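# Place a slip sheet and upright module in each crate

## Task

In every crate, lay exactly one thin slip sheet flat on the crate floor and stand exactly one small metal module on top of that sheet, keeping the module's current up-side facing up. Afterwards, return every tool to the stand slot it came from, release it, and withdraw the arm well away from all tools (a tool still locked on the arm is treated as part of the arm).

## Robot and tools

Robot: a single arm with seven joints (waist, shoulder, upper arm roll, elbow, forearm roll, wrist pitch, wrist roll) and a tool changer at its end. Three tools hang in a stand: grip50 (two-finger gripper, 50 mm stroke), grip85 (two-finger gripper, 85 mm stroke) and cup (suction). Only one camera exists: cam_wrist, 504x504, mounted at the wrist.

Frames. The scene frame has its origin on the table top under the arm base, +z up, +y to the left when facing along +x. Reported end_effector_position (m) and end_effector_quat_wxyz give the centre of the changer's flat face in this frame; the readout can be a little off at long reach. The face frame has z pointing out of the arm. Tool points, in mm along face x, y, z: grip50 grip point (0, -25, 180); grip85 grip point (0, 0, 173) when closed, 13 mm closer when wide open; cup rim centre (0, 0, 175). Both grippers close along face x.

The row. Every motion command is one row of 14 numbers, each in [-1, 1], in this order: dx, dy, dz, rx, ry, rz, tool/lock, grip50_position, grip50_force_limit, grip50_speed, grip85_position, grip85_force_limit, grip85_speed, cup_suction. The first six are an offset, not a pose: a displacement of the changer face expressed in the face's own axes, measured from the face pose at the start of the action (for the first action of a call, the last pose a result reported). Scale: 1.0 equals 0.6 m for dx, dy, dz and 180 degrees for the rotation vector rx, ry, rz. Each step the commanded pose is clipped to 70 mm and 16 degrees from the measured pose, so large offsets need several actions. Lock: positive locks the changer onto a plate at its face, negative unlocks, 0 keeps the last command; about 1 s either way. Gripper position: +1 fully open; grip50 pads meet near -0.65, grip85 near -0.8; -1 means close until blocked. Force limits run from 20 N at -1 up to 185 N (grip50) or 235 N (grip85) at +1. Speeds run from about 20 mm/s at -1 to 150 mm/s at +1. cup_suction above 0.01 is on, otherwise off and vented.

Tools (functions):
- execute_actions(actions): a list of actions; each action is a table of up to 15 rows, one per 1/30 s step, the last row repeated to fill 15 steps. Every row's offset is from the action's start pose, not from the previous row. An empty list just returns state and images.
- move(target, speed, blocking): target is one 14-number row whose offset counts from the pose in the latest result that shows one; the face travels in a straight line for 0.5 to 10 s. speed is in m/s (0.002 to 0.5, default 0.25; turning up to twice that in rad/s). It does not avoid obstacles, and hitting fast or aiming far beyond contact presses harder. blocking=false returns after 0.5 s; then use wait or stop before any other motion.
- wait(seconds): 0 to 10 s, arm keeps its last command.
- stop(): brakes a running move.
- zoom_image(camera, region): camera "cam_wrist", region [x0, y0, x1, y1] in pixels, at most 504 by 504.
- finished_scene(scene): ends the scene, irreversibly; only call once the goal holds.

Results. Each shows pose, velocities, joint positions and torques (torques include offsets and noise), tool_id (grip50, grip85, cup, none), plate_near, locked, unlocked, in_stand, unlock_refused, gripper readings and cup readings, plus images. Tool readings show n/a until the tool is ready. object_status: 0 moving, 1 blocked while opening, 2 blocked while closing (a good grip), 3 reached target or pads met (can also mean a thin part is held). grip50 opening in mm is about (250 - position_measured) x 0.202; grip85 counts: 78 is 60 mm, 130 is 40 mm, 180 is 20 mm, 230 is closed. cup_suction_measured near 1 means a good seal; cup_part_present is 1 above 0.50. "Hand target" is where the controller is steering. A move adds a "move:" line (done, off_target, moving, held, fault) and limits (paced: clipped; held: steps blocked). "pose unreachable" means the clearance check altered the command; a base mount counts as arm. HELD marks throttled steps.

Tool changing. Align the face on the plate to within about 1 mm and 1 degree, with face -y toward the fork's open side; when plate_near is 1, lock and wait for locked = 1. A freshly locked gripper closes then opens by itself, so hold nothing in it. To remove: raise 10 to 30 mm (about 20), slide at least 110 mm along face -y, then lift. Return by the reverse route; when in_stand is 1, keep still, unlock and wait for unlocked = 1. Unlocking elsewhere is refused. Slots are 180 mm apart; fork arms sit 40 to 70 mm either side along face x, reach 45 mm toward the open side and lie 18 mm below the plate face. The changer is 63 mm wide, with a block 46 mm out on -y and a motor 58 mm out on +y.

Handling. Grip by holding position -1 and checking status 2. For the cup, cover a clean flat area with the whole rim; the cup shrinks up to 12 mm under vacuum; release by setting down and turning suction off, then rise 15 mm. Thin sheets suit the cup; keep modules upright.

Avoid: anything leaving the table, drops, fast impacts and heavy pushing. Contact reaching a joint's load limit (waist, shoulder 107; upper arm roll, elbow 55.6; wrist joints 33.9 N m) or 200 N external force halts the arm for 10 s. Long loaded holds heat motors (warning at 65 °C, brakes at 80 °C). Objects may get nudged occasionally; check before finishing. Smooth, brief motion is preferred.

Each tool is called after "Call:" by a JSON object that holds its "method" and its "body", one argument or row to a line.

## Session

Call:
{"method": "execute_actions", "body": {
  "actions": []
}}

Scene clock: 0.00 s.
end_effector_position=(+0.0163, -0.2558, +0.3884) locked=0 unlocked=1 plate_near=0 in_stand=0 unlock_refused=0 tool_id=none grip50_position_measured=n/a grip50_object_status=n/a grip85_position_measured=n/a grip85_object_status=n/a cup_suction_measured=n/a cup_part_present=n/a end_effector_quat_wxyz=(-0.034, +0.080, +0.845, +0.528) end_effector_velocity=(-0.000, +0.000, +0.000) end_effector_angular_velocity=(+0.002, +0.000, +0.000)
Joint positions: [-1.3   -0.129 -0.055  2.237  0.286 -0.286  1.929]
Joint velocities: [ 0.     0.    -0.    -0.    -0.    -0.002 -0.   ]
Joint torques (N m, as the joint torque sensors report them, + toward a larger angle): no reading
Motor temperatures (°C, as the motors report them): [33 34 31 35 37 34 36]
Hand target: +0.016, -0.256, +0.388; -0.034, +0.080, +0.845, +0.528

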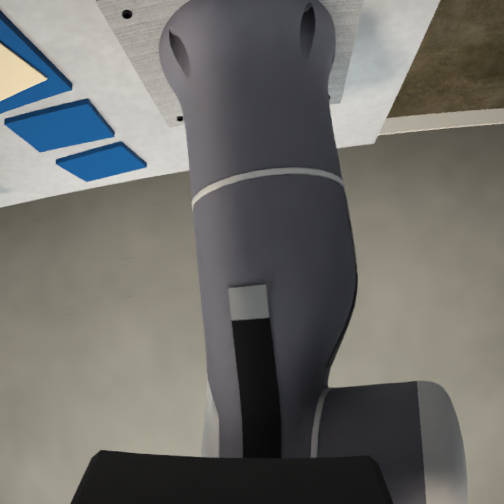

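Call:
{"method": "move", "body": {
  "target": [-0.525,0.255,-0.147,0.300,0.264,-0.4946,0,1,0,0,1,0,0,0],
  "speed": 0.35
}}

Scene clock: 9.43 s.
end_effector_position=(+0.3502, -0.3003, +0.5185) locked=0 unlocked=1 plate_near=0 in_stand=0 unlock_refused=0 tool_id=none grip50_position_measured=n/a grip50_object_status=n/a grip85_position_measured=n/a grip85_object_status=n/a cup_suction_measured=n/a cup_part_present=n/a end_effector_quat_wxyz=(-0.001, +0.707, -0.708, -0.001) end_effector_velocity=(+0.001, -0.000, +0.000) end_effector_angular_velocity=(-0.001, -0.003, +0.002)
Joint positions: [-0.886  0.051  0.357  2.087  0.023  0.483  1.083]
Joint velocities: [ 0.001 -0.    -0.    -0.     0.     0.003 -0.002]
Joint torques (N m, as the joint torque sensors report them, + toward a larger angle): [  1.49  26.73   0.3  -29.29  -4.33   4.7   -0.83]
Motor temperatures (°C, as the motors report them): [33 35 31 35 37 34 36]
Hand target: +0.350, -0.300, +0.519; -0.001, +0.707, -0.707, -0.001
Off the commanded pose: 0.001 m, 0 deg.
move: done

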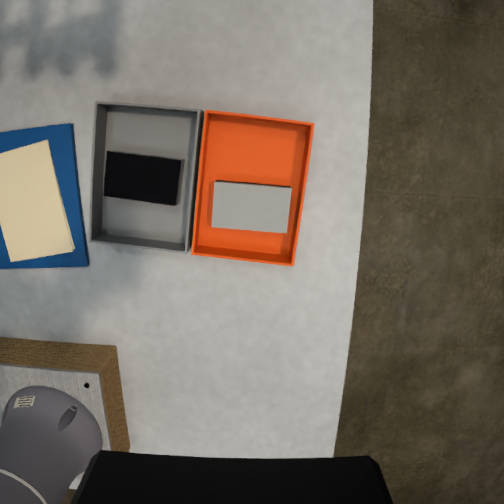

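Call:
{"method": "zoom_image", "body": {
  "camera": "cam_wrist",
  "region": [80,90,330,280]
}}

Call:
{"method": "move", "body": {
  "target": [-0.5,-0.38,-0.03,0,0,-0.998,0,1,0,0,1,0,0,0],
  "speed": 0.5
}}

Region (80, 90, 330, 280) of cam_wrist's 504x504 image, scaled by 2.016, with more detail than that image has; it fills the top 383 rows of this view, and the rest is white.

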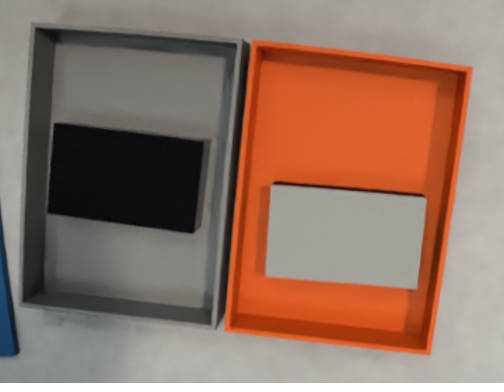

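Scene clock: 16.00 s.
end_effector_position=(+0.5785, -0.0009, +0.5379) locked=0 unlocked=1 plate_near=0 in_stand=0 unlock_refused=0 tool_id=none grip50_position_measured=n/a grip50_object_status=n/a grip85_position_measured=n/a grip85_object_status=n/a cup_suction_measured=n/a cup_part_present=n/a end_effector_quat_wxyz=(-0.001, +0.710, +0.704, +0.002) end_effector_velocity=(+0.000, +0.000, +0.000) end_effector_angular_velocity=(+0.000, -0.000, +0.004)
Joint positions: [-0.481 -0.304  0.705  1.725 -0.22   0.395 -1.227]
Joint velocities: [ 0.001 -0.    -0.    -0.001  0.    -0.    -0.004]
Joint torques (N m, as the joint torque sensors report them, + toward a larger angle): [  1.35  37.01   8.2  -29.86  -4.44   3.3   -0.51]
Motor temperatures (°C, as the motors report them): [33 35 31 36 37 34 36]
Hand target: +0.579, -0.001, +0.538; -0.001, +0.710, +0.704, +0.002
Off the commanded pose: 0.001 m, 0 deg.
move: done

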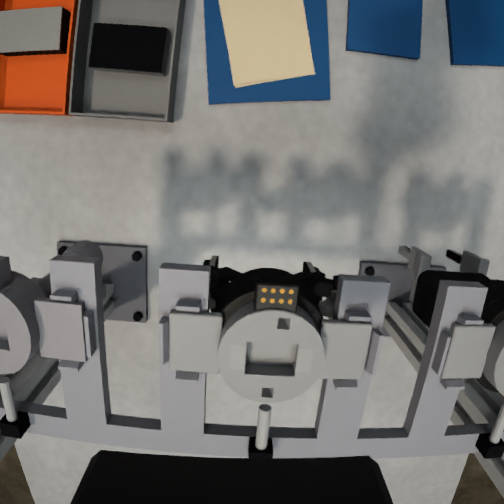

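Call:
{"method": "move", "body": {
  "target": [-0.278,0.045,0.22,0,0,0.022,0,1,0,0,1,0,0,0],
  "speed": 0.3
}}

Scene clock: 22.50 s.
end_effector_position=(+0.6040, -0.1673, +0.4050) locked=0 unlocked=1 plate_near=0 in_stand=0 unlock_refused=0 tool_id=none grip50_position_measured=n/a grip50_object_status=n/a grip85_position_measured=n/a grip85_object_status=n/a cup_suction_measured=n/a cup_part_present=n/a end_effector_quat_wxyz=(-0.001, +0.735, +0.678, +0.001) end_effector_velocity=(+0.000, -0.000, -0.001) end_effector_angular_velocity=(-0.000, +0.000, +0.001)
Joint positions: [-0.602 -0.533  0.528  1.779 -0.334  0.667 -1.369]
Joint velocities: [ 0.    -0.002 -0.    -0.001 -0.001  0.001 -0.   ]
Joint torques (N m, as the joint torque sensors report them, + toward a larger angle): [  0.36  46.3    8.91 -26.35  -3.83   4.55  -0.58]
Motor temperatures (°C, as the motors report them): [33 35 31 36 37 34 36]
Hand target: +0.604, -0.167, +0.405; -0.001, +0.734, +0.679, +0.002
Off the commanded pose: 0.000 m, 0 deg.
move: done

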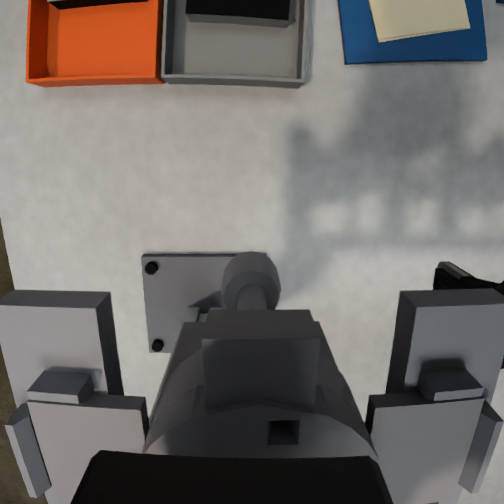

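Call:
{"method": "move", "body": {
  "target": [0.006,0.021,0.022,0,0,-0.0075,0,1,0,0,1,0,0,0],
  "speed": 0.1
}}

Scene clock: 26.27 s.
end_effector_position=(+0.6167, -0.1647, +0.3918) locked=0 unlocked=1 plate_near=0 in_stand=0 unlock_refused=0 tool_id=none grip50_position_measured=n/a grip50_object_status=n/a grip85_position_measured=n/a grip85_object_status=n/a cup_suction_measured=n/a cup_part_present=n/a end_effector_quat_wxyz=(-0.001, +0.727, +0.687, +0.001) end_effector_velocity=(+0.000, -0.000, -0.000) end_effector_angular_velocity=(-0.000, -0.000, -0.000)
Joint positions: [-0.583 -0.575  0.518  1.755 -0.356  0.68  -1.374]
Joint velocities: [-0.    -0.001 -0.    -0.001 -0.001  0.    -0.   ]
Joint torques (N m, as the joint torque sensors report them, + toward a larger angle): [  0.97  48.24   9.93 -26.48  -3.83   4.63  -0.62]
Motor temperatures (°C, as the motors report them): [33 35 32 37 37 34 36]
Hand target: +0.617, -0.165, +0.392; -0.001, +0.727, +0.687, +0.001
Off the commanded pose: 0.000 m, 0 deg.
move: done

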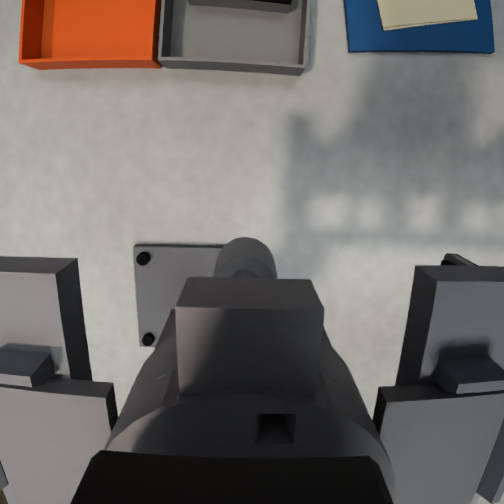

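Call:
{"method": "move", "body": {
  "target": [0.0014,0.0022,0.032,0,0,0,0,1,0,0,1,0,0,0],
  "speed": 0.05
}}

Scene clock: 29.43 s.
end_effector_position=(+0.6181, -0.1639, +0.3728) locked=0 unlocked=1 plate_near=0 in_stand=0 unlock_refused=0 tool_id=none grip50_position_measured=n/a grip50_object_status=n/a grip85_position_measured=n/a grip85_object_status=n/a cup_suction_measured=n/a cup_part_present=n/a end_effector_quat_wxyz=(-0.002, +0.727, +0.687, +0.002) end_effector_velocity=(+0.000, -0.000, -0.000) end_effector_angular_velocity=(-0.000, -0.002, +0.000)
Joint positions: [-0.572 -0.603  0.503  1.768 -0.374  0.72  -1.362]
Joint velocities: [ 0.001 -0.    -0.002  0.     0.     0.003 -0.   ]
Joint torques (N m, as the joint torque sensors report them, + toward a larger angle): [  1.15  48.42   9.8  -23.64  -3.72   4.6    1.12]
Motor temperatures (°C, as the motors report them): [33 35 32 37 37 34 36]
Hand target: +0.618, -0.164, +0.373; -0.001, +0.727, +0.687, +0.001
Off the commanded pose: 0.000 m, 0 deg.
move: done

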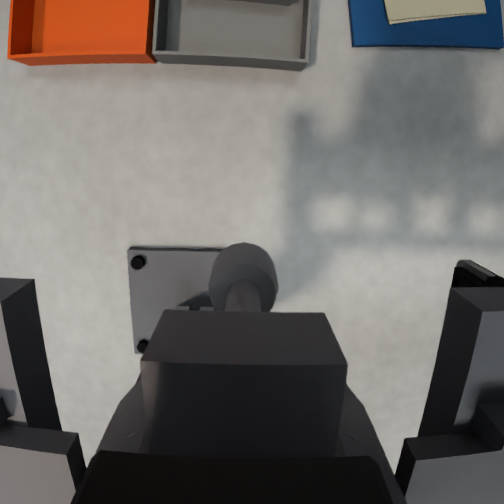

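Call:
{"method": "move", "body": {
  "target": [0.001,-0.0013,0.002,0,0,0,0,1,0,0,1,0,0,0],
  "speed": 0.01
}}

Call:
{"method": "move", "body": {
  "target": [0,0,0.009,0,0,0,0,1,0,0,1,0,0,0],
  "speed": 0.012
}}

Scene clock: 33.67 s.
end_effector_position=(+0.6173, -0.1633, +0.3716) locked=0 unlocked=1 plate_near=0 in_stand=0 unlock_refused=0 tool_id=none grip50_position_measured=n/a grip50_object_status=n/a grip85_position_measured=n/a grip85_object_status=n/a cup_suction_measured=n/a cup_part_present=n/a end_effector_quat_wxyz=(-0.002, +0.727, +0.687, +0.002) end_effector_velocity=(-0.000, +0.000, -0.000) end_effector_angular_velocity=(-0.000, +0.000, +0.001)
Joint positions: [-0.571 -0.603  0.502  1.771 -0.374  0.723 -1.361]
Joint velocities: [ 0.001 -0.    -0.     0.001 -0.     0.    -0.   ]
Joint torques (N m, as the joint torque sensors report them, + toward a larger angle): [  1.48  50.8   10.21 -23.64  -3.7    4.48   1.08]
Motor temperatures (°C, as the motors report them): [33 35 32 37 37 34 36]
Hand target: +0.617, -0.163, +0.372; -0.002, +0.727, +0.687, +0.002
Off the commanded pose: 0.000 m, 0 deg.
move: done

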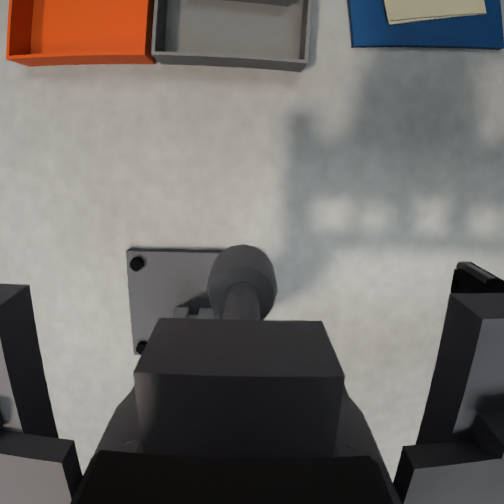

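Scene clock: 34.37 s.
end_effector_position=(+0.6173, -0.1633, +0.3664) locked=0 unlocked=1 plate_near=0 in_stand=1 unlock_refused=0 tool_id=none grip50_position_measured=n/a grip50_object_status=n/a grip85_position_measured=n/a grip85_object_status=n/a cup_suction_measured=n/a cup_part_present=n/a end_effector_quat_wxyz=(-0.002, +0.727, +0.687, +0.002) end_effector_velocity=(+0.000, +0.000, -0.000) end_effector_angular_velocity=(-0.000, -0.001, +0.000)
Joint positions: [-0.569 -0.611  0.497  1.775 -0.378  0.735 -1.358]
Joint velocities: [ 0.001 -0.    -0.001  0.    -0.     0.001  0.   ]
Joint torques (N m, as the joint torque sensors report them, + toward a larger angle): [  0.99  48.52  10.27 -23.33  -3.64   4.69   1.1 ]
Motor temperatures (°C, as the motors report them): [33 35 32 37 37 34 36]
Hand target: +0.617, -0.163, +0.366; -0.002, +0.727, +0.687, +0.002
Off the commanded pose: 0.000 m, 0 deg.
move: done

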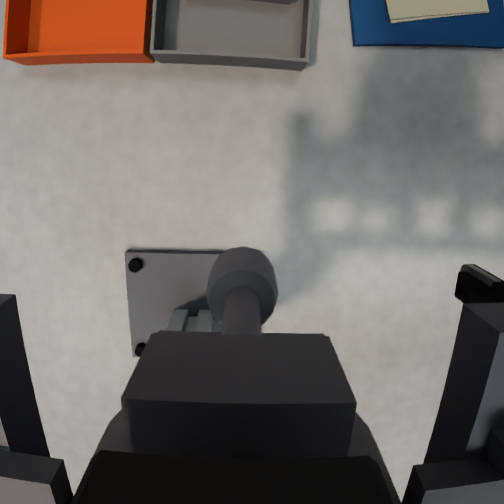

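Call:
{"method": "execute_actions", "body": {
  "actions": [
    [[0,0,0.002,0,0,0,0,1,0,0,1,0,0,0],[0,0,0.002,0,0,0,0,1,0,0,1,0,0,0],[0,0,0.002,0,0,0,0,1,0,0,1,0,0,0],[0,0,0.0045,0,0,0,0,1,0,0,1,0,0,0]],
    [[0,0,0.0005,0,0,0,1,1,0,0,1,0,0,0]],
    [[0,0,0,0,0,0,1,1,0,0,1,0,0,0]],
    [[0,0,0,0,0,0,1,1,0,0,1,0,0,0]]
  ]
}}

Scene clock: 38.30 s.
end_effector_position=(+0.6174, -0.1634, +0.3639) locked=1 unlocked=0 plate_near=1 in_stand=1 unlock_refused=0 tool_id=cup grip50_position_measured=n/a grip50_object_status=n/a grip85_position_measured=n/a grip85_object_status=n/a cup_suction_measured=n/a cup_part_present=n/a end_effector_quat_wxyz=(-0.002, +0.727, +0.687, +0.002) end_effector_velocity=(+0.000, +0.000, +0.000) end_effector_angular_velocity=(+0.000, -0.001, -0.000)
Joint positions: [-0.567 -0.614  0.494  1.777 -0.38   0.741 -1.357]
Joint velocities: [-0.     0.     0.    -0.     0.     0.001 -0.   ]
Joint torques (N m, as the joint torque sensors report them, + toward a larger angle): [  0.13  54.65  11.87 -27.5   -3.63   4.8    0.32]
Motor temperatures (°C, as the motors report them): [33 36 32 37 37 34 36]
Hand target: +0.617, -0.163, +0.364; -0.002, +0.727, +0.687, +0.002
Off the commanded pose: 0.000 m, 0 deg.
Step readings (end_effector_position; steps 1 to 15: 1st action; 16 to 30: 2nd action; 31 to 45: 3rd action; 46 to 60: 4th action):
0: (+0.6173, -0.1633, +0.3664)
1: (+0.6173, -0.1633, +0.3663)
2: (+0.6174, -0.1633, +0.3660)
4: (+0.6173, -0.1634, +0.3654)
8: (+0.6173, -0.1634, +0.3640)
15: (+0.6173, -0.1634, +0.3639)
16: (+0.6173, -0.1634, +0.3639)
17: (+0.6174, -0.1634, +0.3639)
19: (+0.6174, -0.1634, +0.3638)
23: (+0.6174, -0.1634, +0.3638)
30: (+0.6174, -0.1634, +0.3638)
31: (+0.6174, -0.1634, +0.3638)
32: (+0.6173, -0.1634, +0.3637)
34: (+0.6173, -0.1634, +0.3636)
38: (+0.6173, -0.1634, +0.3638)
45: (+0.6174, -0.1634, +0.3639)
46: (+0.6174, -0.1634, +0.3639)
47: (+0.6174, -0.1634, +0.3639)
49: (+0.6174, -0.1634, +0.3639)
53: (+0.6174, -0.1634, +0.3639)
60: end_effector_position above

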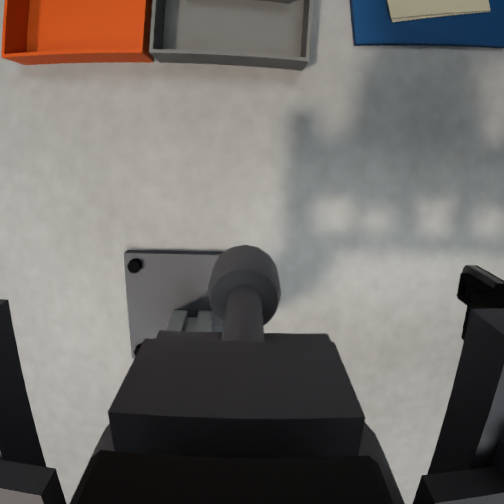

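Call:
{"method": "move", "body": {
  "target": [0,0,-0.0333,0,0,0,0,1,0,0,1,0,0,0],
  "speed": 0.1
}}

Call:
{"method": "move", "body": {
  "target": [0,-0.2167,0,0.0018,0,0,0,1,0,0,1,0,0,0]
}}

Call:
{"method": "move", "body": {
  "target": [-0.028,-0.178,0.17,0,0,0,0,1,0,0,1,0,0,0],
  "speed": 0.3
}}

Scene clock: 43.57 s.
end_effector_position=(+0.6174, -0.1635, +0.3837) locked=1 unlocked=0 plate_near=1 in_stand=0 unlock_refused=0 tool_id=cup grip50_position_measured=n/a grip50_object_status=n/a grip85_position_measured=n/a grip85_object_status=n/a cup_suction_measured=0.00 cup_part_present=0 end_effector_quat_wxyz=(-0.002, +0.727, +0.687, +0.002) end_effector_velocity=(+0.000, -0.000, +0.000) end_effector_angular_velocity=(-0.000, +0.000, -0.000)
Joint positions: [-0.576 -0.586  0.511  1.761 -0.362  0.697 -1.369]
Joint velocities: [-0.001  0.     0.001 -0.001 -0.    -0.001  0.   ]
Joint torques (N m, as the joint torque sensors report them, + toward a larger angle): [ -1.64  55.4   12.   -29.45  -3.22   4.34  -0.7 ]
Motor temperatures (°C, as the motors report them): [33 36 32 37 37 34 36]
Hand target: +0.617, -0.164, +0.384; -0.002, +0.727, +0.687, +0.002
Off the commanded pose: 0.000 m, 0 deg.
move: done

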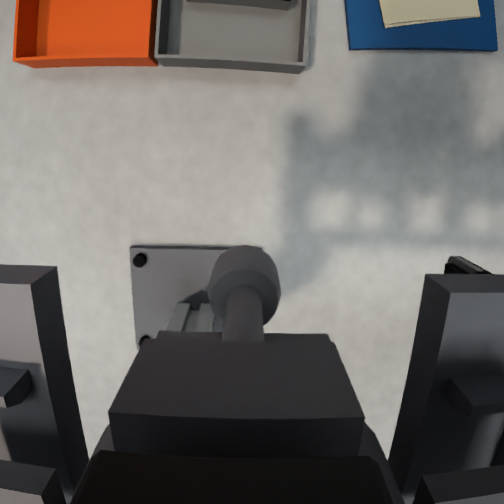

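Scene clock: 44.53 s.
end_effector_position=(+0.4878, -0.1562, +0.3836) locked=1 unlocked=0 plate_near=1 in_stand=0 unlock_refused=0 tool_id=cup grip50_position_measured=n/a grip50_object_status=n/a grip85_position_measured=n/a grip85_object_status=n/a cup_suction_measured=0.00 cup_part_present=0 end_effector_quat_wxyz=(-0.004, +0.727, +0.687, -0.000) end_effector_velocity=(-0.001, +0.000, -0.001) end_effector_angular_velocity=(+0.000, +0.002, +0.001)
Joint positions: [-0.707 -0.342  0.568  2.131 -0.276  0.841 -1.423]
Joint velocities: [-0.002  0.001  0.001  0.002  0.    -0.    -0.001]
Joint torques (N m, as the joint torque sensors report them, + toward a larger angle): [ -1.36  40.88   7.81 -25.25  -2.62   5.49  -0.74]
Motor temperatures (°C, as the motors report them): [33 36 32 37 37 34 36]
Hand target: +0.488, -0.156, +0.384; -0.004, +0.727, +0.687, -0.000
Off the commanded pose: 0.000 m, 0 deg.
move: done

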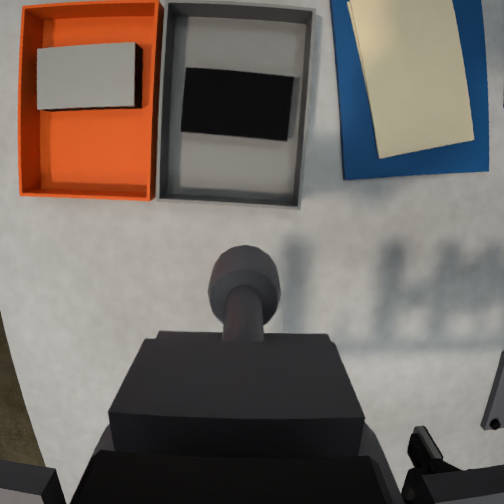

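Scene clock: 45.53 s.
end_effector_position=(+0.3797, -0.1665, +0.2819) locked=1 unlocked=0 plate_near=1 in_stand=0 unlock_refused=0 tool_id=cup grip50_position_measured=n/a grip50_object_status=n/a grip85_position_measured=n/a grip85_object_status=n/a cup_suction_measured=0.00 cup_part_present=0 end_effector_quat_wxyz=(-0.004, +0.727, +0.687, -0.000) end_effector_velocity=(-0.000, -0.001, -0.001) end_effector_angular_velocity=(-0.003, -0.001, -0.003)
Joint positions: [-0.691 -0.4    0.365  2.501 -0.505  1.28  -1.331]
Joint velocities: [ 0.007 -0.    -0.012  0.004 -0.008  0.007  0.007]
Joint torques (N m, as the joint torque sensors report them, + toward a larger angle): [  2.31  35.76   5.85 -14.55  -1.62   5.14   1.05]
Motor temperatures (°C, as the motors report them): [33 36 32 37 37 34 36]
Hand target: +0.380, -0.166, +0.282; -0.004, +0.727, +0.687, -0.000
Off the commanded pose: 0.000 m, 0 deg.
move: done

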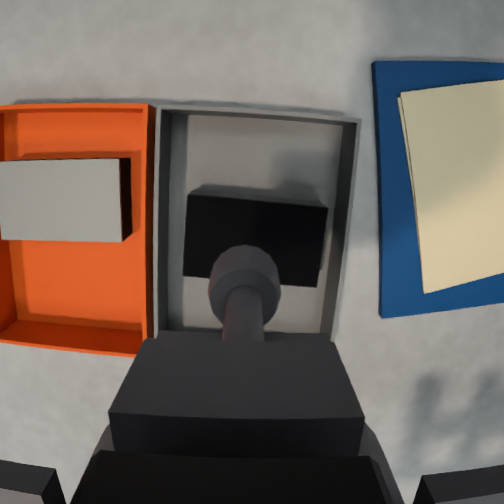

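Call:
{"method": "move", "body": {
  "target": [0.012,-0.015,0.075,-0.0018,-0.0017,0,0,1,0,0,1,0,0,0],
  "speed": 0.15
}}

Scene clock: 48.80 s.
end_effector_position=(+0.3710, -0.1586, +0.2370) locked=1 unlocked=0 plate_near=1 in_stand=0 unlock_refused=0 tool_id=cup grip50_position_measured=n/a grip50_object_status=n/a grip85_position_measured=n/a grip85_object_status=n/a cup_suction_measured=0.00 cup_part_present=0 end_effector_quat_wxyz=(-0.000, +0.726, +0.687, -0.000) end_effector_velocity=(-0.000, -0.001, -0.001) end_effector_angular_velocity=(-0.007, -0.004, -0.003)
Joint positions: [-0.491 -0.506  0.081  2.575 -0.72   1.508 -1.167]
Joint velocities: [ 0.031 -0.    -0.038  0.009 -0.011  0.022  0.012]
Joint torques (N m, as the joint torque sensors report them, + toward a larger angle): [ 1.48 35.67  3.61 -9.11 -0.39  5.61  1.29]
Motor temperatures (°C, as the motors report them): [33 36 32 37 37 34 36]
Hand target: +0.371, -0.158, +0.237; -0.000, +0.727, +0.687, -0.000
Off the commanded pose: 0.000 m, 0 deg.
move: done

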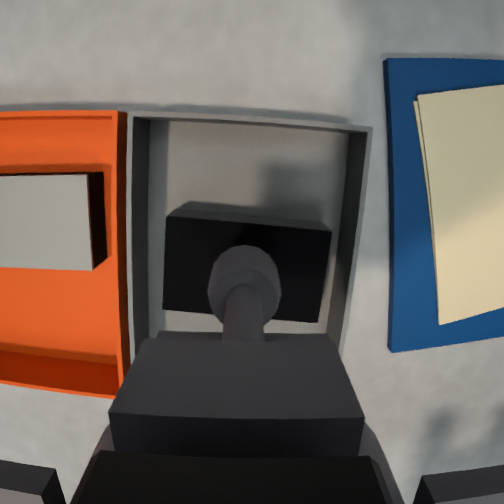

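Call:
{"method": "move", "body": {
  "target": [0.002,0,0.028,0,0,0,0,1,0,0,1,0,0,1],
  "speed": 0.03
}}

Scene clock: 51.47 s.
end_effector_position=(+0.3712, -0.1574, +0.2203) locked=1 unlocked=0 plate_near=1 in_stand=0 unlock_refused=0 tool_id=cup grip50_position_measured=n/a grip50_object_status=n/a grip85_position_measured=n/a grip85_object_status=n/a cup_suction_measured=0.00 cup_part_present=0 end_effector_quat_wxyz=(-0.000, +0.726, +0.687, -0.000) end_effector_velocity=(+0.000, +0.000, -0.001) end_effector_angular_velocity=(-0.001, -0.001, +0.002)
Joint positions: [-0.397 -0.558 -0.031  2.584 -0.751  1.592 -1.136]
Joint velocities: [ 0.01  -0.002 -0.01   0.002  0.     0.006  0.   ]
Joint torques (N m, as the joint torque sensors report them, + toward a larger angle): [ 0.83 35.95  1.83 -7.66 -0.03  5.34  1.1 ]
Motor temperatures (°C, as the motors report them): [33 36 32 37 37 34 36]
Hand target: +0.371, -0.157, +0.220; -0.000, +0.726, +0.687, -0.000
Off the commanded pose: 0.000 m, 0 deg.
move: done

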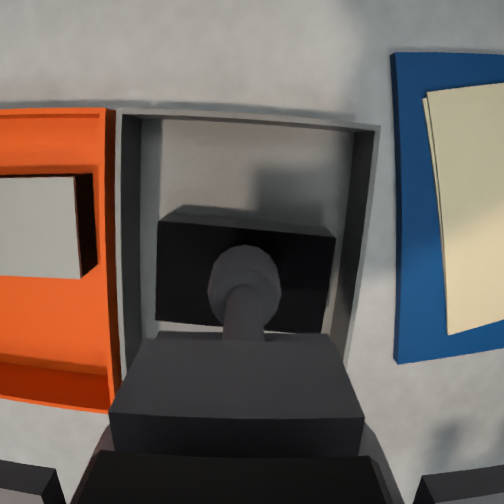

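Call:
{"method": "move", "body": {
  "target": [0,0,0.01,0,0,0,0,1,0,0,1,0,0,1],
  "speed": 0.015
}}

Scene clock: 53.30 s.
end_effector_position=(+0.3713, -0.1574, +0.2144) locked=1 unlocked=0 plate_near=1 in_stand=0 unlock_refused=0 tool_id=cup grip50_position_measured=n/a grip50_object_status=n/a grip85_position_measured=n/a grip85_object_status=n/a cup_suction_measured=0.00 cup_part_present=0 end_effector_quat_wxyz=(-0.000, +0.726, +0.688, -0.000) end_effector_velocity=(+0.000, +0.000, -0.000) end_effector_angular_velocity=(-0.001, +0.000, +0.001)
Joint positions: [-0.364 -0.579 -0.066  2.585 -0.752  1.621 -1.133]
Joint velocities: [ 0.005 -0.002 -0.004  0.001 -0.     0.003  0.001]
Joint torques (N m, as the joint torque sensors report them, + toward a larger angle): [ 1.44 35.85  1.61 -6.4   0.49  5.24  1.02]
Motor temperatures (°C, as the motors report them): [33 36 32 37 37 34 36]
Hand target: +0.371, -0.157, +0.214; -0.000, +0.726, +0.687, -0.000
Off the commanded pose: 0.000 m, 0 deg.
move: done

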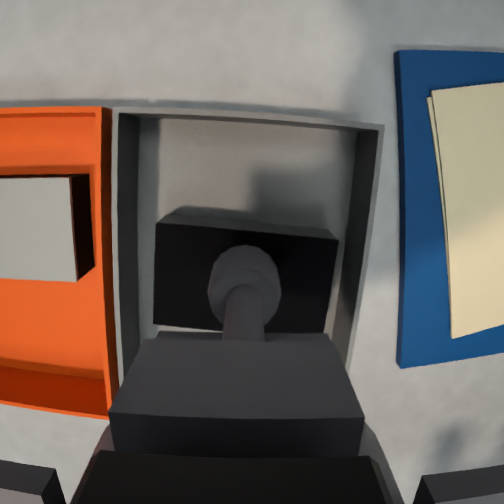

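Call:
{"method": "move", "body": {
  "target": [0,0,0.01,0,0,0,0,1,0,0,1,0,0,1],
  "speed": 0.015
}}

Scene clock: 55.40 s.
end_effector_position=(+0.3713, -0.1573, +0.2084) locked=1 unlocked=0 plate_near=1 in_stand=0 unlock_refused=0 tool_id=cup grip50_position_measured=n/a grip50_object_status=n/a grip85_position_measured=n/a grip85_object_status=n/a cup_suction_measured=0.91 cup_part_present=1 end_effector_quat_wxyz=(-0.000, +0.726, +0.688, -0.000) end_effector_velocity=(+0.000, -0.000, -0.000) end_effector_angular_velocity=(-0.000, -0.001, -0.000)
Joint positions: [-0.334 -0.601 -0.098  2.586 -0.752  1.65  -1.131]
Joint velocities: [ 0.004 -0.001 -0.004  0.    -0.     0.004  0.001]
Joint torques (N m, as the joint torque sensors report them, + toward a larger angle): [ 0.81 37.96  1.3  -6.24  1.06  5.64  1.18]
Motor temperatures (°C, as the motors report them): [33 36 32 37 37 34 36]
Hand target: +0.371, -0.157, +0.208; -0.000, +0.726, +0.688, -0.000
Off the commanded pose: 0.000 m, 0 deg.
move: done

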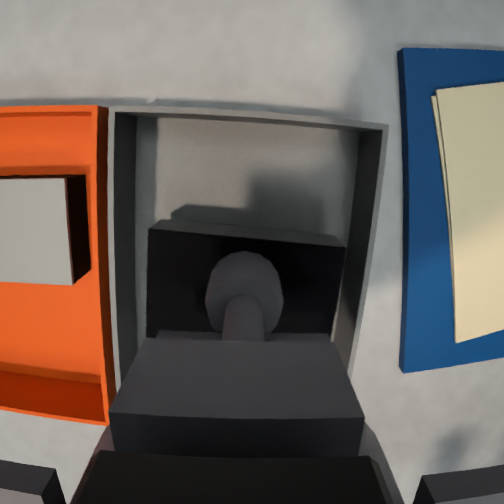

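Call:
{"method": "move", "body": {
  "target": [0,0,-0.08,0,0,0,0,1,0,0,1,0,0,1],
  "speed": 0.1
}}

Call:
{"method": "move", "body": {
  "target": [0.585,-0.05,0,0,0,0,0,1,0,0,1,0,0,1],
  "speed": 0.2
}}

Scene clock: 60.57 s.
end_effector_position=(+0.3713, -0.1575, +0.2565) locked=1 unlocked=0 plate_near=1 in_stand=0 unlock_refused=0 tool_id=cup grip50_position_measured=n/a grip50_object_status=n/a grip85_position_measured=n/a grip85_object_status=n/a cup_suction_measured=1.00 cup_part_present=1 end_effector_quat_wxyz=(+0.000, +0.726, +0.688, -0.001) end_effector_velocity=(+0.000, +0.001, +0.000) end_effector_angular_velocity=(+0.006, +0.005, +0.004)
Joint positions: [-0.576 -0.451  0.203  2.563 -0.648  1.42  -1.217]
Joint velocities: [-0.019 -0.002  0.027 -0.007  0.013 -0.016 -0.013]
Joint torques (N m, as the joint torque sensors report them, + toward a larger angle): [ -0.82  35.24   5.05 -13.29   0.04   4.8   -1.01]
Motor temperatures (°C, as the motors report them): [33 36 32 36 37 34 36]
Hand target: +0.371, -0.158, +0.257; -0.000, +0.726, +0.688, -0.000
Off the commanded pose: 0.000 m, 0 deg.
move: done

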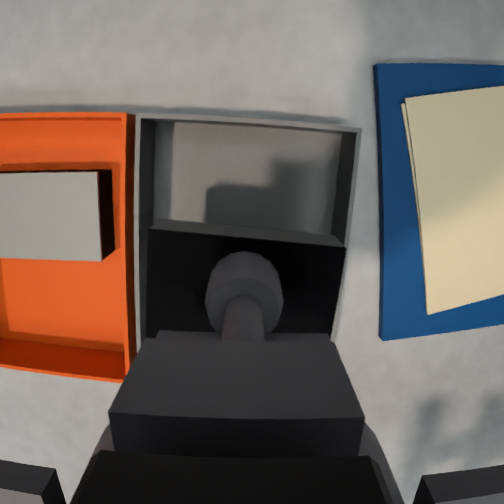

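Scene clock: 62.73 s.
end_effector_position=(+0.3602, +0.1954, +0.2571) locked=1 unlocked=0 plate_near=1 in_stand=0 unlock_refused=0 tool_id=cup grip50_position_measured=n/a grip50_object_status=n/a grip85_position_measured=n/a grip85_object_status=n/a cup_suction_measured=1.00 cup_part_present=1 end_effector_quat_wxyz=(-0.000, +0.726, +0.688, +0.001) end_effector_velocity=(+0.001, +0.000, -0.000) end_effector_angular_velocity=(-0.000, -0.000, -0.002)
Joint positions: [ 0.264 -0.473  0.243  2.533 -0.729  1.387 -0.266]
Joint velocities: [ 0.001 -0.001  0.    -0.002  0.001 -0.001  0.002]
Joint torques (N m, as the joint torque sensors report them, + toward a larger angle): [  1.44  36.01   6.28 -13.69  -0.36   4.59   1.05]
Motor temperatures (°C, as the motors report them): [33 36 32 36 37 34 36]
Hand target: +0.360, +0.196, +0.257; -0.000, +0.726, +0.688, +0.001
Off the commanded pose: 0.001 m, 0 deg.
move: done

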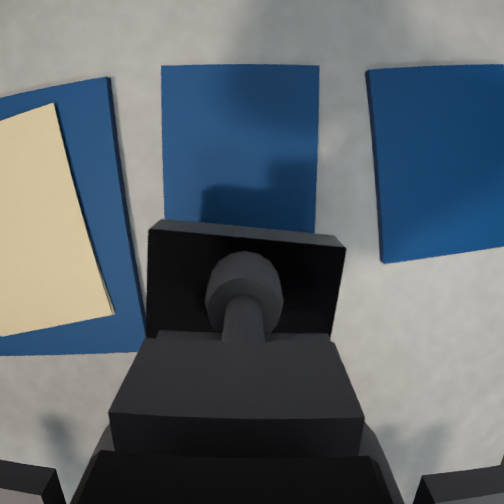

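Call:
{"method": "move", "body": {
  "target": [-0.006,-0.05,0.065,0,0,0,0,1,0,0,1,0,0,1],
  "speed": 0.1
}}

Call:
{"method": "move", "body": {
  "target": [0,0,0.018,0,0,0,0,1,0,0,1,0,0,1],
  "speed": 0.025
}}

Scene clock: 67.77 s.
end_effector_position=(+0.3300, +0.1938, +0.2181) locked=1 unlocked=0 plate_near=1 in_stand=0 unlock_refused=0 tool_id=cup grip50_position_measured=n/a grip50_object_status=n/a grip85_position_measured=n/a grip85_object_status=n/a cup_suction_measured=1.00 cup_part_present=1 end_effector_quat_wxyz=(-0.001, +0.725, +0.689, +0.000) end_effector_velocity=(-0.001, -0.000, -0.001) end_effector_angular_velocity=(+0.003, -0.015, -0.001)
Joint positions: [ 0.631 -0.563 -0.201  2.65  -0.935  1.69  -0.076]
Joint velocities: [ 0.1   -0.012 -0.1    0.022  0.015  0.064 -0.   ]
Joint torques (N m, as the joint torque sensors report them, + toward a larger angle): [-1.63 35.81  1.19 -5.82  1.43  4.96  1.  ]
Motor temperatures (°C, as the motors report them): [33 36 32 36 37 34 36]
Hand target: +0.330, +0.194, +0.218; -0.001, +0.726, +0.688, +0.001
Off the commanded pose: 0.000 m, 0 deg.
move: done

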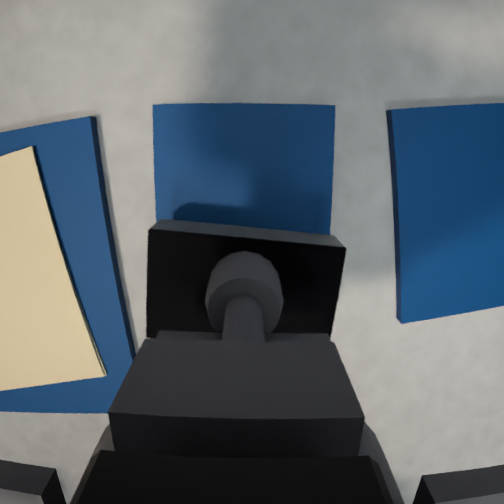

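Scene clock: 68.50 s.
end_effector_position=(+0.3299, +0.1940, +0.2072) locked=1 unlocked=0 plate_near=1 in_stand=0 unlock_refused=0 tool_id=cup grip50_position_measured=n/a grip50_object_status=n/a grip85_position_measured=n/a grip85_object_status=n/a cup_suction_measured=1.00 cup_part_present=1 end_effector_quat_wxyz=(-0.001, +0.725, +0.689, +0.000) end_effector_velocity=(+0.000, -0.000, -0.000) end_effector_angular_velocity=(+0.000, -0.002, -0.000)
Joint positions: [ 0.709 -0.611 -0.276  2.654 -0.914  1.755 -0.081]
Joint velocities: [ 0.01  -0.003 -0.011  0.002  0.001  0.008 -0.   ]
Joint torques (N m, as the joint torque sensors report them, + toward a larger angle): [ 2.39 35.32  0.17 -3.91  1.47  5.71 -0.67]
Motor temperatures (°C, as the motors report them): [33 36 32 36 37 34 36]
Hand target: +0.330, +0.194, +0.207; -0.001, +0.725, +0.689, +0.000
Off the commanded pose: 0.000 m, 0 deg.
move: done

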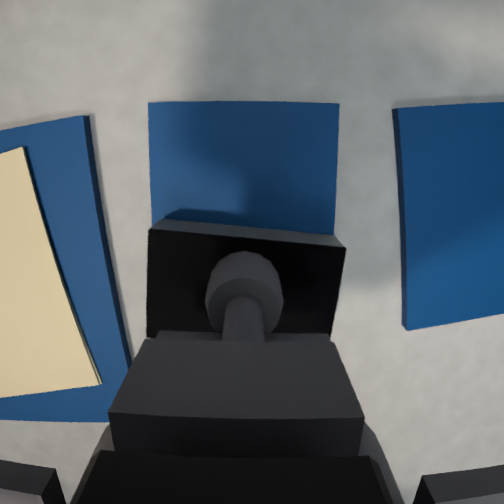

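Call:
{"method": "execute_actions", "body": {
  "actions": [
    [[0,0,0,0,0,0,0,1,0,0,1,0,0,0]],
    [[0,0,-0.02,0,0,0,0,1,0,0,1,0,0,0],[0,0,-0.02,0,0,0,0,1,0,0,1,0,0,0],[0,0,-0.02,0,0,0,0,1,0,0,1,0,0,0],[0,0,-0.02,0,0,0,0,1,0,0,1,0,0,0],[0,0,-0.04,0,0,0,0,1,0,0,1,0,0,0]]
  ]
}}

Call:
{"method": "move", "body": {
  "target": [-0.298,0.05,0,0,0,-0.065,0,1,0,0,1,0,0,0],
  "speed": 0.2
}}

Scene clock: 76.13 s.
end_effector_position=(+0.3301, +0.1939, +0.2315) locked=1 unlocked=0 plate_near=1 in_stand=0 unlock_refused=0 tool_id=cup grip50_position_measured=n/a grip50_object_status=n/a grip85_position_measured=n/a grip85_object_status=n/a cup_suction_measured=0.00 cup_part_present=0 end_effector_quat_wxyz=(+0.000, +0.725, +0.688, +0.003) end_effector_velocity=(-0.000, -0.002, +0.000) end_effector_angular_velocity=(-0.011, +0.043, -0.007)
Joint positions: [ 0.537 -0.512 -0.102  2.645 -0.944  1.617 -0.076]
Joint velocities: [-0.248  0.004  0.279 -0.053  0.052 -0.154 -0.049]
Joint torques (N m, as the joint torque sensors report them, + toward a larger angle): [ 2.64 36.92  2.05 -9.16  0.81  4.94 -0.97]
Motor temperatures (°C, as the motors report them): [33 36 32 36 37 34 36]
Hand target: +0.330, +0.194, +0.232; -0.000, +0.725, +0.688, +0.001
Off the commanded pose: 0.000 m, 0 deg.
Step readings (end_effector_position; steps 1 to 15: 1st action; 16 to 30: 2nd action):
0: (+0.3299, +0.1940, +0.2072)
1: (+0.3299, +0.1940, +0.2072)
2: (+0.3299, +0.1940, +0.2072)
4: (+0.3300, +0.1941, +0.2074)
8: (+0.3300, +0.1941, +0.2075)
15: (+0.3300, +0.1941, +0.2075)
16: (+0.3301, +0.1942, +0.2077)
17: (+0.3300, +0.1941, +0.2092)
19: (+0.3300, +0.1940, +0.2156)
23: (+0.3304, +0.1940, +0.2272)
30: end_effector_position above

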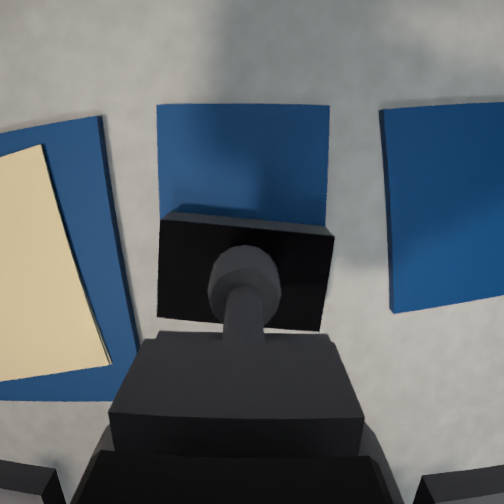

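Scene clock: 77.67 s.
end_effector_position=(+0.3509, +0.0130, +0.2313) locked=1 unlocked=0 plate_near=1 in_stand=0 unlock_refused=0 tool_id=cup grip50_position_measured=n/a grip50_object_status=n/a grip85_position_measured=n/a grip85_object_status=n/a cup_suction_measured=0.00 cup_part_present=0 end_effector_quat_wxyz=(-0.008, +0.651, +0.759, -0.006) end_effector_velocity=(+0.000, +0.001, +0.001) end_effector_angular_velocity=(-0.006, -0.019, +0.003)
Joint positions: [-0.053 -0.486 -0.234  2.679 -1.489  1.673 -0.446]
Joint velocities: [-0.055 -0.006 -0.091 -0.059 -0.422  0.037  0.288]
Joint torques (N m, as the joint torque sensors report them, + toward a larger angle): [-3.37 32.43  2.63 -6.77  0.18  5.16  1.07]
Motor temperatures (°C, as the motors report them): [33 36 32 36 37 34 36]
Hand target: +0.351, +0.013, +0.231; -0.007, +0.651, +0.759, -0.005
Off the commanded pose: 0.001 m, 1 deg.
move: done

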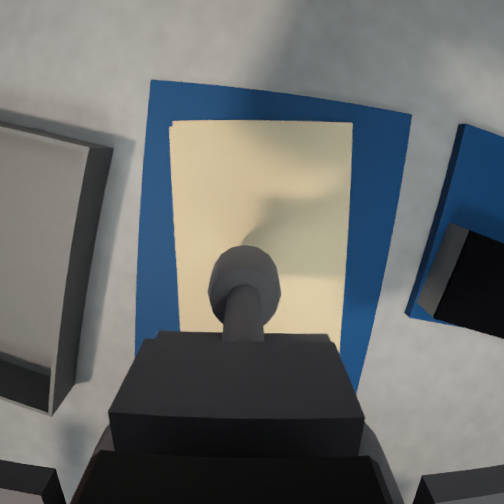

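Call:
{"method": "move", "body": {
  "target": [0.016,-0.011,0.055,-0.0062,-0.0014,0,0,1,0,0,1,0,0,0],
  "speed": 0.05
}}

Scene clock: 82.50 s.
end_effector_position=(+0.3423, +0.0212, +0.1984) locked=1 unlocked=0 plate_near=1 in_stand=0 unlock_refused=0 tool_id=cup grip50_position_measured=n/a grip50_object_status=n/a grip85_position_measured=n/a grip85_object_status=n/a cup_suction_measured=0.00 cup_part_present=0 end_effector_quat_wxyz=(+0.001, +0.651, +0.759, -0.000) end_effector_velocity=(-0.000, +0.000, -0.000) end_effector_angular_velocity=(+0.001, -0.007, -0.001)
Joint positions: [-0.434 -0.657  0.038  2.483 -2.099  1.541  0.022]
Joint velocities: [-0.022 -0.007  0.019 -0.008 -0.025 -0.01   0.018]
Joint torques (N m, as the joint torque sensors report them, + toward a larger angle): [-0.17 34.46  8.91 -3.38 -0.74  4.41  0.87]
Motor temperatures (°C, as the motors report them): [33 36 32 36 37 34 36]
Hand target: +0.342, +0.021, +0.198; +0.001, +0.651, +0.759, +0.000
Off the commanded pose: 0.000 m, 0 deg.
move: done

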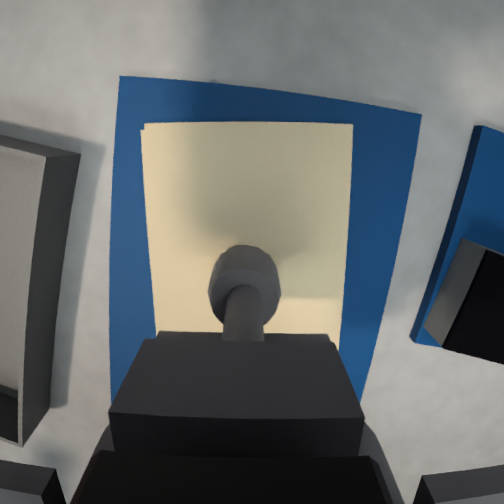

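Call:
{"method": "move", "body": {
  "target": [0.0025,-0.005,0.017,0,0,0,0,1,0,0,1,0,0,1],
  "speed": 0.02
}}

Scene clock: 85.73 s.
end_effector_position=(+0.3391, +0.0222, +0.1882) locked=1 unlocked=0 plate_near=1 in_stand=0 unlock_refused=0 tool_id=cup grip50_position_measured=n/a grip50_object_status=n/a grip85_position_measured=n/a grip85_object_status=n/a cup_suction_measured=0.85 cup_part_present=1 end_effector_quat_wxyz=(+0.001, +0.651, +0.759, -0.000) end_effector_velocity=(+0.000, +0.000, -0.001) end_effector_angular_velocity=(-0.000, -0.001, -0.001)
Joint positions: [-0.477 -0.701  0.076  2.459 -2.159  1.509  0.066]
Joint velocities: [-0.005 -0.003  0.005 -0.002 -0.003 -0.004  0.003]
Joint torques (N m, as the joint torque sensors report them, + toward a larger angle): [-1.38 34.51 10.48 -2.77 -1.49  4.49  0.88]
Motor temperatures (°C, as the motors report them): [33 36 32 36 37 34 36]
Hand target: +0.339, +0.022, +0.188; +0.001, +0.651, +0.759, -0.000
Off the commanded pose: 0.000 m, 0 deg.
move: done

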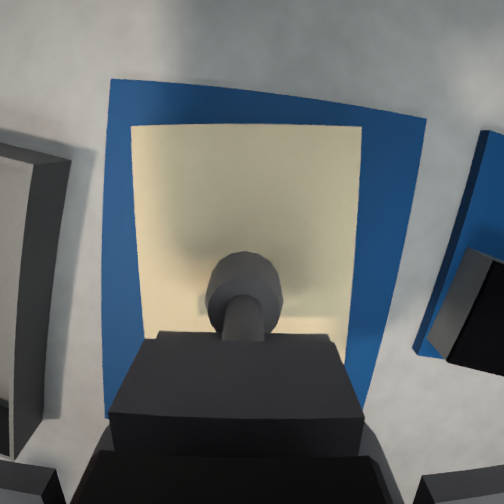

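Call:
{"method": "move", "body": {
  "target": [0,0,-0.062,0,0,0,0,1,0,0,1,0,0,1],
  "speed": 0.1
}}

Call:
{"method": "move", "body": {
  "target": [-0.312,0.0143,0,0,0,0.082,0,1,0,0,1,0,0,1],
  "speed": 0.2
}}

Scene clock: 89.70 s.
end_effector_position=(+0.3391, +0.0223, +0.2254) locked=1 unlocked=0 plate_near=1 in_stand=0 unlock_refused=0 tool_id=cup grip50_position_measured=n/a grip50_object_status=n/a grip85_position_measured=n/a grip85_object_status=n/a cup_suction_measured=0.93 cup_part_present=1 end_effector_quat_wxyz=(+0.001, +0.651, +0.759, +0.000) end_effector_velocity=(-0.000, -0.000, +0.000) end_effector_angular_velocity=(-0.004, +0.013, +0.001)
Joint positions: [-0.317 -0.537 -0.059  2.578 -1.934  1.601 -0.107]
Joint velocities: [ 0.061  0.015 -0.046  0.024  0.073  0.015 -0.053]
Joint torques (N m, as the joint torque sensors report them, + toward a larger angle): [-0.14 34.31  5.78 -4.98  0.49  5.43  0.31]
Motor temperatures (°C, as the motors report them): [33 36 32 36 37 34 36]
Hand target: +0.339, +0.022, +0.226; +0.001, +0.651, +0.759, +0.000
Off the commanded pose: 0.000 m, 0 deg.
move: done

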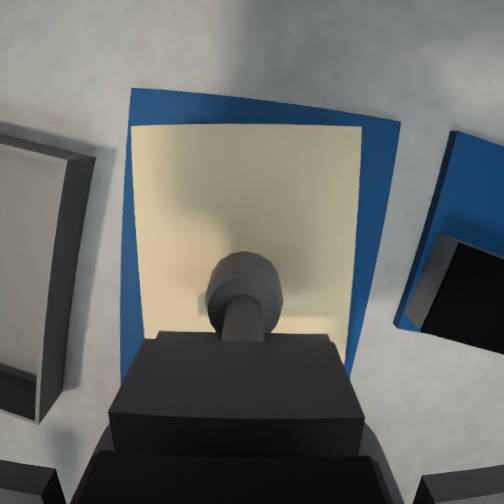

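Scene clock: 91.33 s.
end_effector_position=(+0.3758, -0.1614, +0.2252) locked=1 unlocked=0 plate_near=1 in_stand=0 unlock_refused=0 tool_id=cup grip50_position_measured=n/a grip50_object_status=n/a grip85_position_measured=n/a grip85_object_status=n/a cup_suction_measured=0.93 cup_part_present=1 end_effector_quat_wxyz=(+0.001, +0.743, +0.669, +0.000) end_effector_velocity=(+0.000, -0.001, -0.000) end_effector_angular_velocity=(+0.000, +0.011, -0.001)
Joint positions: [-0.158 -0.624 -0.714  2.46  -1.944  1.999 -0.203]
Joint velocities: [ 0.032 -0.012 -0.044 -0.013 -0.034  0.03   0.034]
Joint torques (N m, as the joint torque sensors report them, + toward a larger angle): [-0.02 39.28 -3.82 -8.78  1.97  5.45  0.51]
Motor temperatures (°C, as the motors report them): [33 36 32 35 37 34 36]
Hand target: +0.376, -0.161, +0.225; +0.000, +0.743, +0.669, +0.000
Off the commanded pose: 0.001 m, 0 deg.
move: done

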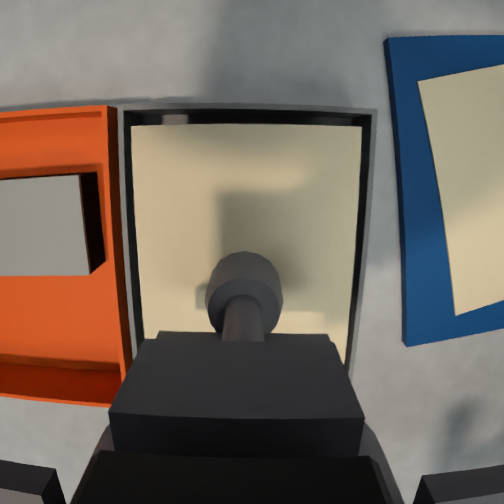

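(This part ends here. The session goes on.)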